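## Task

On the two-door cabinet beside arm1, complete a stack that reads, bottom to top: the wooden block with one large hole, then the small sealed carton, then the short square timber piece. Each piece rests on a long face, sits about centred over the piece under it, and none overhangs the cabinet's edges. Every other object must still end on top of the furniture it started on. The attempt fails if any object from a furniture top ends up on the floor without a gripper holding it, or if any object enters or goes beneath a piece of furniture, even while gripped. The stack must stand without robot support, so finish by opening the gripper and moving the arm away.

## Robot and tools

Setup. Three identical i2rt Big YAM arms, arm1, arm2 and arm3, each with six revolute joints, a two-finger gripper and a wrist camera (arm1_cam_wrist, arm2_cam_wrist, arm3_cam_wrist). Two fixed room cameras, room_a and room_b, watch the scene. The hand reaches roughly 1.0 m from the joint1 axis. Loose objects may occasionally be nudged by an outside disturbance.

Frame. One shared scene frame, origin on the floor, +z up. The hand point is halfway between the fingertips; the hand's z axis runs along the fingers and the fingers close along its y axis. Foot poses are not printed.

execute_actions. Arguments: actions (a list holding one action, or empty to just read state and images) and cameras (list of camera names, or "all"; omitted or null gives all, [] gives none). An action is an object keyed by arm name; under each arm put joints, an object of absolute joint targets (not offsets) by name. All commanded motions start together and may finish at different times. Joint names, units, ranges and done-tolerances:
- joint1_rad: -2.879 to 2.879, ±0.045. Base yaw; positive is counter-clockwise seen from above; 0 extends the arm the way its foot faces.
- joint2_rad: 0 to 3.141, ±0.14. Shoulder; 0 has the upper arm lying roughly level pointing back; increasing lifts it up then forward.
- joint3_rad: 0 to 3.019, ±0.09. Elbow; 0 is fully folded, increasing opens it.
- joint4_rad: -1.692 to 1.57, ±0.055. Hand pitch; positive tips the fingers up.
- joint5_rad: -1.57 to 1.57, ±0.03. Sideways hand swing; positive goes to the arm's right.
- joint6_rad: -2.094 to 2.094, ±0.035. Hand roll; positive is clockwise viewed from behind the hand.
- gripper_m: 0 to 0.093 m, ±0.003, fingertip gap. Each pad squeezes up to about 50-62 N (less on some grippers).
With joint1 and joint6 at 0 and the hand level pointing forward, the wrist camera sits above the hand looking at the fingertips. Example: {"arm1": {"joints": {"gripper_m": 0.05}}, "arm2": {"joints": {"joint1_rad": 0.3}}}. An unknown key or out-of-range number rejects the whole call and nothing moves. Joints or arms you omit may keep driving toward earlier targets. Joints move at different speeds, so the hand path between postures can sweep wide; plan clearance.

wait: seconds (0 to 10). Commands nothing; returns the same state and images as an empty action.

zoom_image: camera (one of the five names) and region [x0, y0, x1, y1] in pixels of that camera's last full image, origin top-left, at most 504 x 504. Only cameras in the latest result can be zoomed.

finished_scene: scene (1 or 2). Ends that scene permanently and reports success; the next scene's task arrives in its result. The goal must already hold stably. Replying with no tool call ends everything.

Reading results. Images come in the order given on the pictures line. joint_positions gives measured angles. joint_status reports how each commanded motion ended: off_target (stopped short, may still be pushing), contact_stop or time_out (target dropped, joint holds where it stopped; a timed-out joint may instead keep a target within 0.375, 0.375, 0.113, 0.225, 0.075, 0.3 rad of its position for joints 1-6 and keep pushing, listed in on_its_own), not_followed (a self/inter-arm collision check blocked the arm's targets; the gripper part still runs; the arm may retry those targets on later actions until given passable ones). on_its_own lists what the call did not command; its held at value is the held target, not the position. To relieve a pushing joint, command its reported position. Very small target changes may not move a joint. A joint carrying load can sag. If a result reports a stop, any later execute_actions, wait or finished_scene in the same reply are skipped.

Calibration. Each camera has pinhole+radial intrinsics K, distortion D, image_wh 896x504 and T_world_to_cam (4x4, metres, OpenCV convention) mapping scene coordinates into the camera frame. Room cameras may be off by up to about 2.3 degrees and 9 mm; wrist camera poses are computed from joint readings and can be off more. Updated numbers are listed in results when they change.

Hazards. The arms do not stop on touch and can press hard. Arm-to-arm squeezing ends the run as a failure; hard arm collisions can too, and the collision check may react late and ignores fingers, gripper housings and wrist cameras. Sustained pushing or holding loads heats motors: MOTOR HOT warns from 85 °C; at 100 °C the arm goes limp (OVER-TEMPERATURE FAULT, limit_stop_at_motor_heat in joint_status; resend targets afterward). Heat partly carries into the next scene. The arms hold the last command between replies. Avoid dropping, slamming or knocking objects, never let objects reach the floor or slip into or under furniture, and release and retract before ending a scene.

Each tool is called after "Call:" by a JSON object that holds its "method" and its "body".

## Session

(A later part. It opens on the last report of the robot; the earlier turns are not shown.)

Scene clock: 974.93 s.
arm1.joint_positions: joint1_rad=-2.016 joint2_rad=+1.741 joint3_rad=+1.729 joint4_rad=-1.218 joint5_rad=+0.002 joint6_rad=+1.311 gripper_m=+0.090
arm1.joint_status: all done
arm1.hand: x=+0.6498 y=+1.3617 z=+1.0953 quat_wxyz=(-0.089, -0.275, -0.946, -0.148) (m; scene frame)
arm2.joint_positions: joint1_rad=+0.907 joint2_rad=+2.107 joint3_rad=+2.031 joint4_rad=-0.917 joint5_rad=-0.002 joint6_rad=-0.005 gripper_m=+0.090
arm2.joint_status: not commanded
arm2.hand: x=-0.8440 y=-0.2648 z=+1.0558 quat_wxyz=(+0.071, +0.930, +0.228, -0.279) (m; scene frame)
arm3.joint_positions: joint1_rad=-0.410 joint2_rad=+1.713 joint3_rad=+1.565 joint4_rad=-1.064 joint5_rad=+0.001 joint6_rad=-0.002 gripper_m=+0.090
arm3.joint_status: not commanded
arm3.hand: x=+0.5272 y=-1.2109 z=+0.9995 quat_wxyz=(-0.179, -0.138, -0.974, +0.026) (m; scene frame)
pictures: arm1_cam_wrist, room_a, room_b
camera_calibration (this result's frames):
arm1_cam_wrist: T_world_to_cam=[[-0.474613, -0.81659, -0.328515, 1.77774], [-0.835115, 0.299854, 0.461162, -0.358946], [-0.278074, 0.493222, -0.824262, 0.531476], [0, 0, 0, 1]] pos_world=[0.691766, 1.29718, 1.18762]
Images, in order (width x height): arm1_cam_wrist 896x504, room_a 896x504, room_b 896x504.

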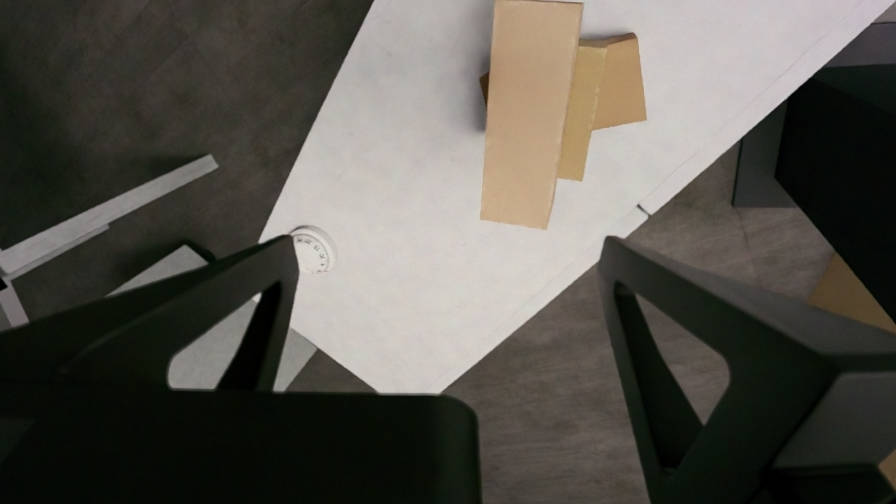

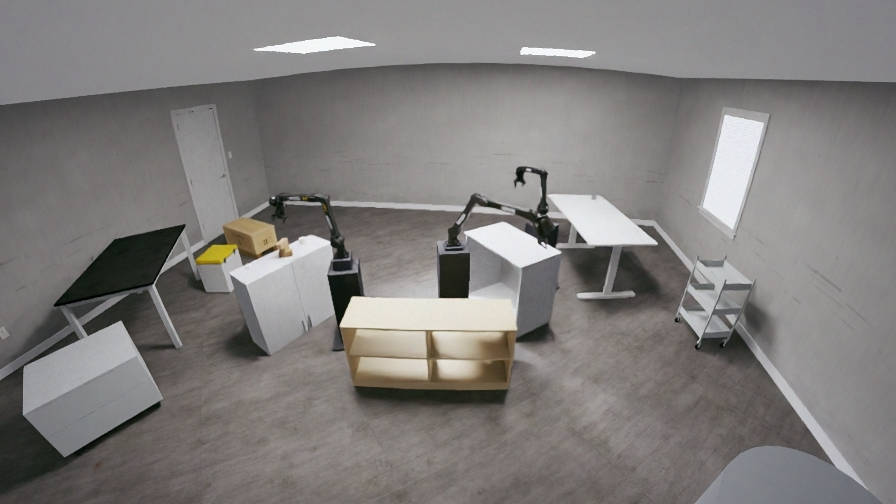

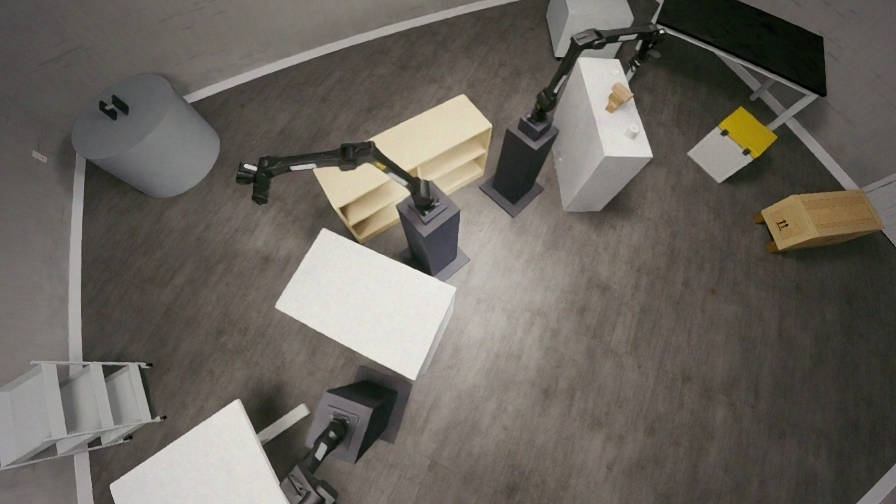

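Call:
{"method": "zoom_image", "body": {"camera": "arm1_cam_wrist", "region": [420, 0, 720, 250]}}

Call:
{"method": "zoom_image", "body": {"camera": "room_b", "region": [570, 50, 670, 150]}}

Call:
{"method": "zoom_image", "body": {"camera": "room_a", "region": [250, 220, 320, 280]}}

Region (420, 0, 720, 250) of arm1_cam_wrist's 896x504 image, scaled by 1.680, with more detail than that image has.

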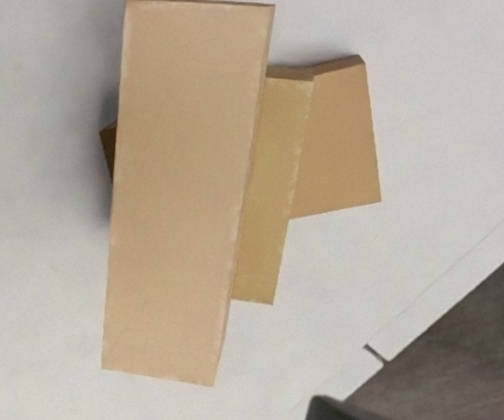

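Region (570, 50, 670, 150) of room_b's 896x504 image, scaled by 5.040, with more detail than that image has.

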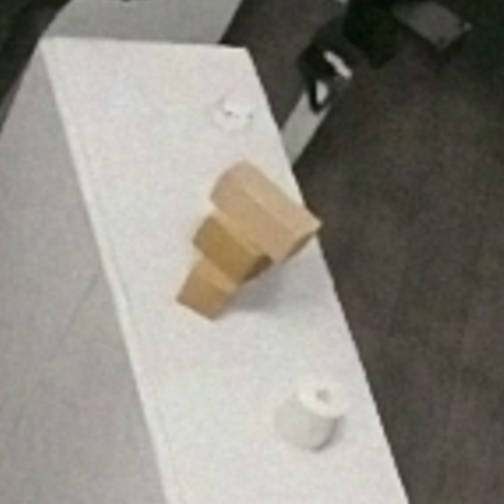

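Region (250, 220, 320, 280) of room_a's 896x504 image, scaled by 7.200, with more detail than that image has; it fills the top 432 rows of this view, and the rest is white.

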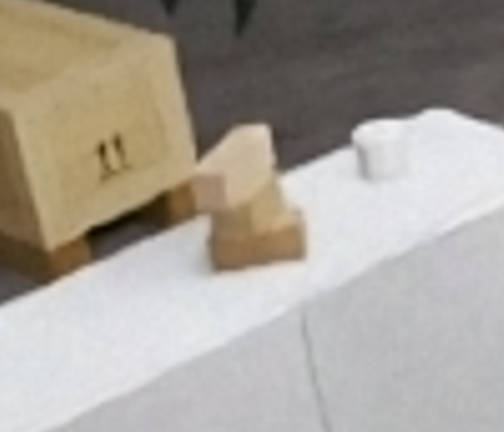

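Call:
{"method": "execute_actions", "body": {"actions": [{"arm1":{"joints":{"joint1_rad":-1.0,"joint2_rad":1.5}}}], "cameras": ["room_a","room_b"]}}

Scene clock: 1052.90 s.
arm1.joint_positions: joint1_rad=-0.995 joint2_rad=+1.493 joint3_rad=+1.729 joint4_rad=-1.218 joint5_rad=+0.000 joint6_rad=+1.311 gripper_m=+0.090
arm1.joint_status: all done
arm1.hand: x=+0.0854 y=+1.4995 z=+1.2371 quat_wxyz=(-0.011, +0.217, -0.931, -0.293) (m; scene frame)
arm2.joint_positions: joint1_rad=+0.907 joint2_rad=+2.107 joint3_rad=+2.031 joint4_rad=-0.917 joint5_rad=-0.002 joint6_rad=-0.005 gripper_m=+0.090
arm2.joint_status: not commanded
arm2.hand: x=-0.8440 y=-0.2648 z=+1.0558 quat_wxyz=(+0.071, +0.930, +0.228, -0.279) (m; scene frame)
arm3.joint_positions: joint1_rad=-0.410 joint2_rad=+1.713 joint3_rad=+1.565 joint4_rad=-1.064 joint5_rad=+0.001 joint6_rad=-0.002 gripper_m=+0.090
arm3.joint_status: not commanded
arm3.hand: x=+0.5272 y=-1.2109 z=+0.9995 quat_wxyz=(-0.179, -0.138, -0.974, +0.026) (m; scene frame)
pictures: room_a, room_b
Images, in order (width x height): room_a 896x504, room_b 896x504.

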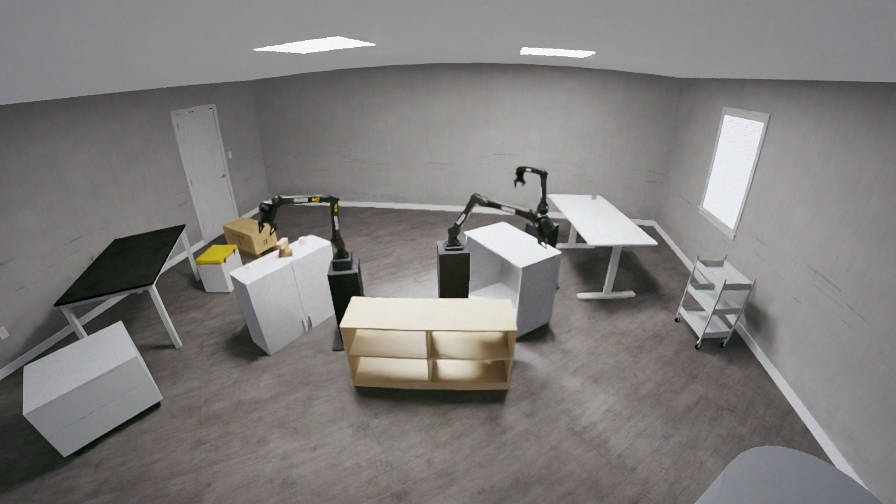

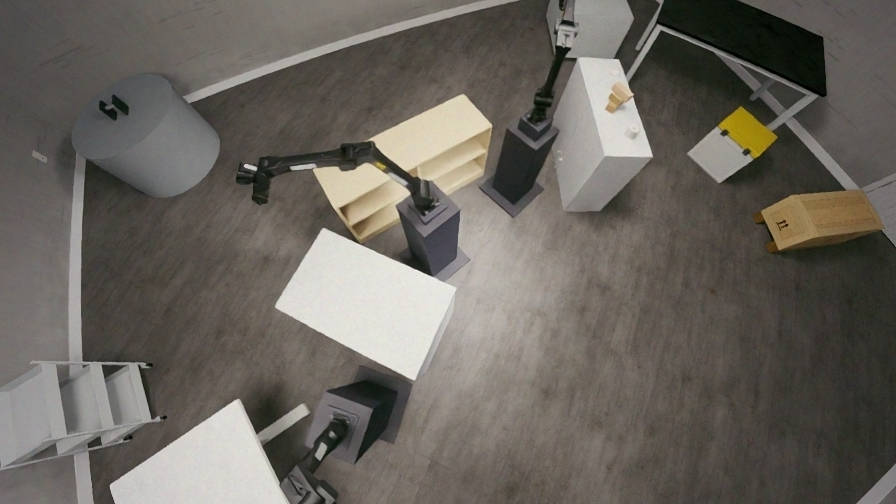

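Call:
{"method": "zoom_image", "body": {"camera": "room_b", "region": [570, 50, 670, 150]}}

Call:
{"method": "zoom_image", "body": {"camera": "room_a", "region": [230, 220, 340, 290]}}

Region (570, 50, 670, 150) of room_b's 896x504 image, scaled by 5.040, with more detail than that image has.

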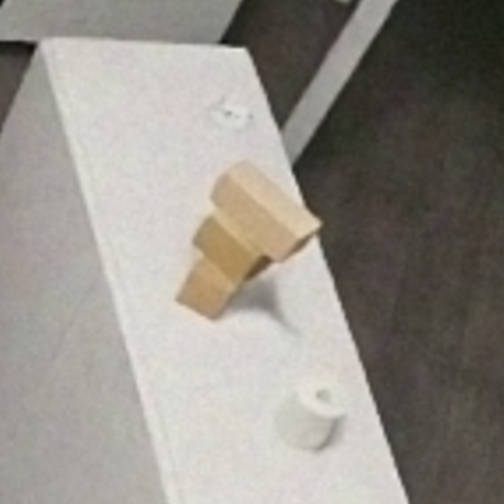

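Region (230, 220, 340, 290) of room_a's 896x504 image, scaled by 4.582, with more detail than that image has; it fills the top 321 rows of this view, and the rest is white.

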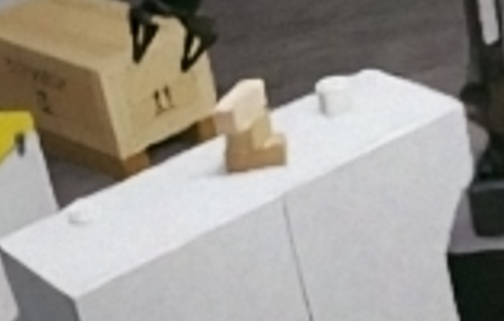

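Call:
{"method": "finished_scene", "body": {"scene": 2}}

The scene is finished: the task was done.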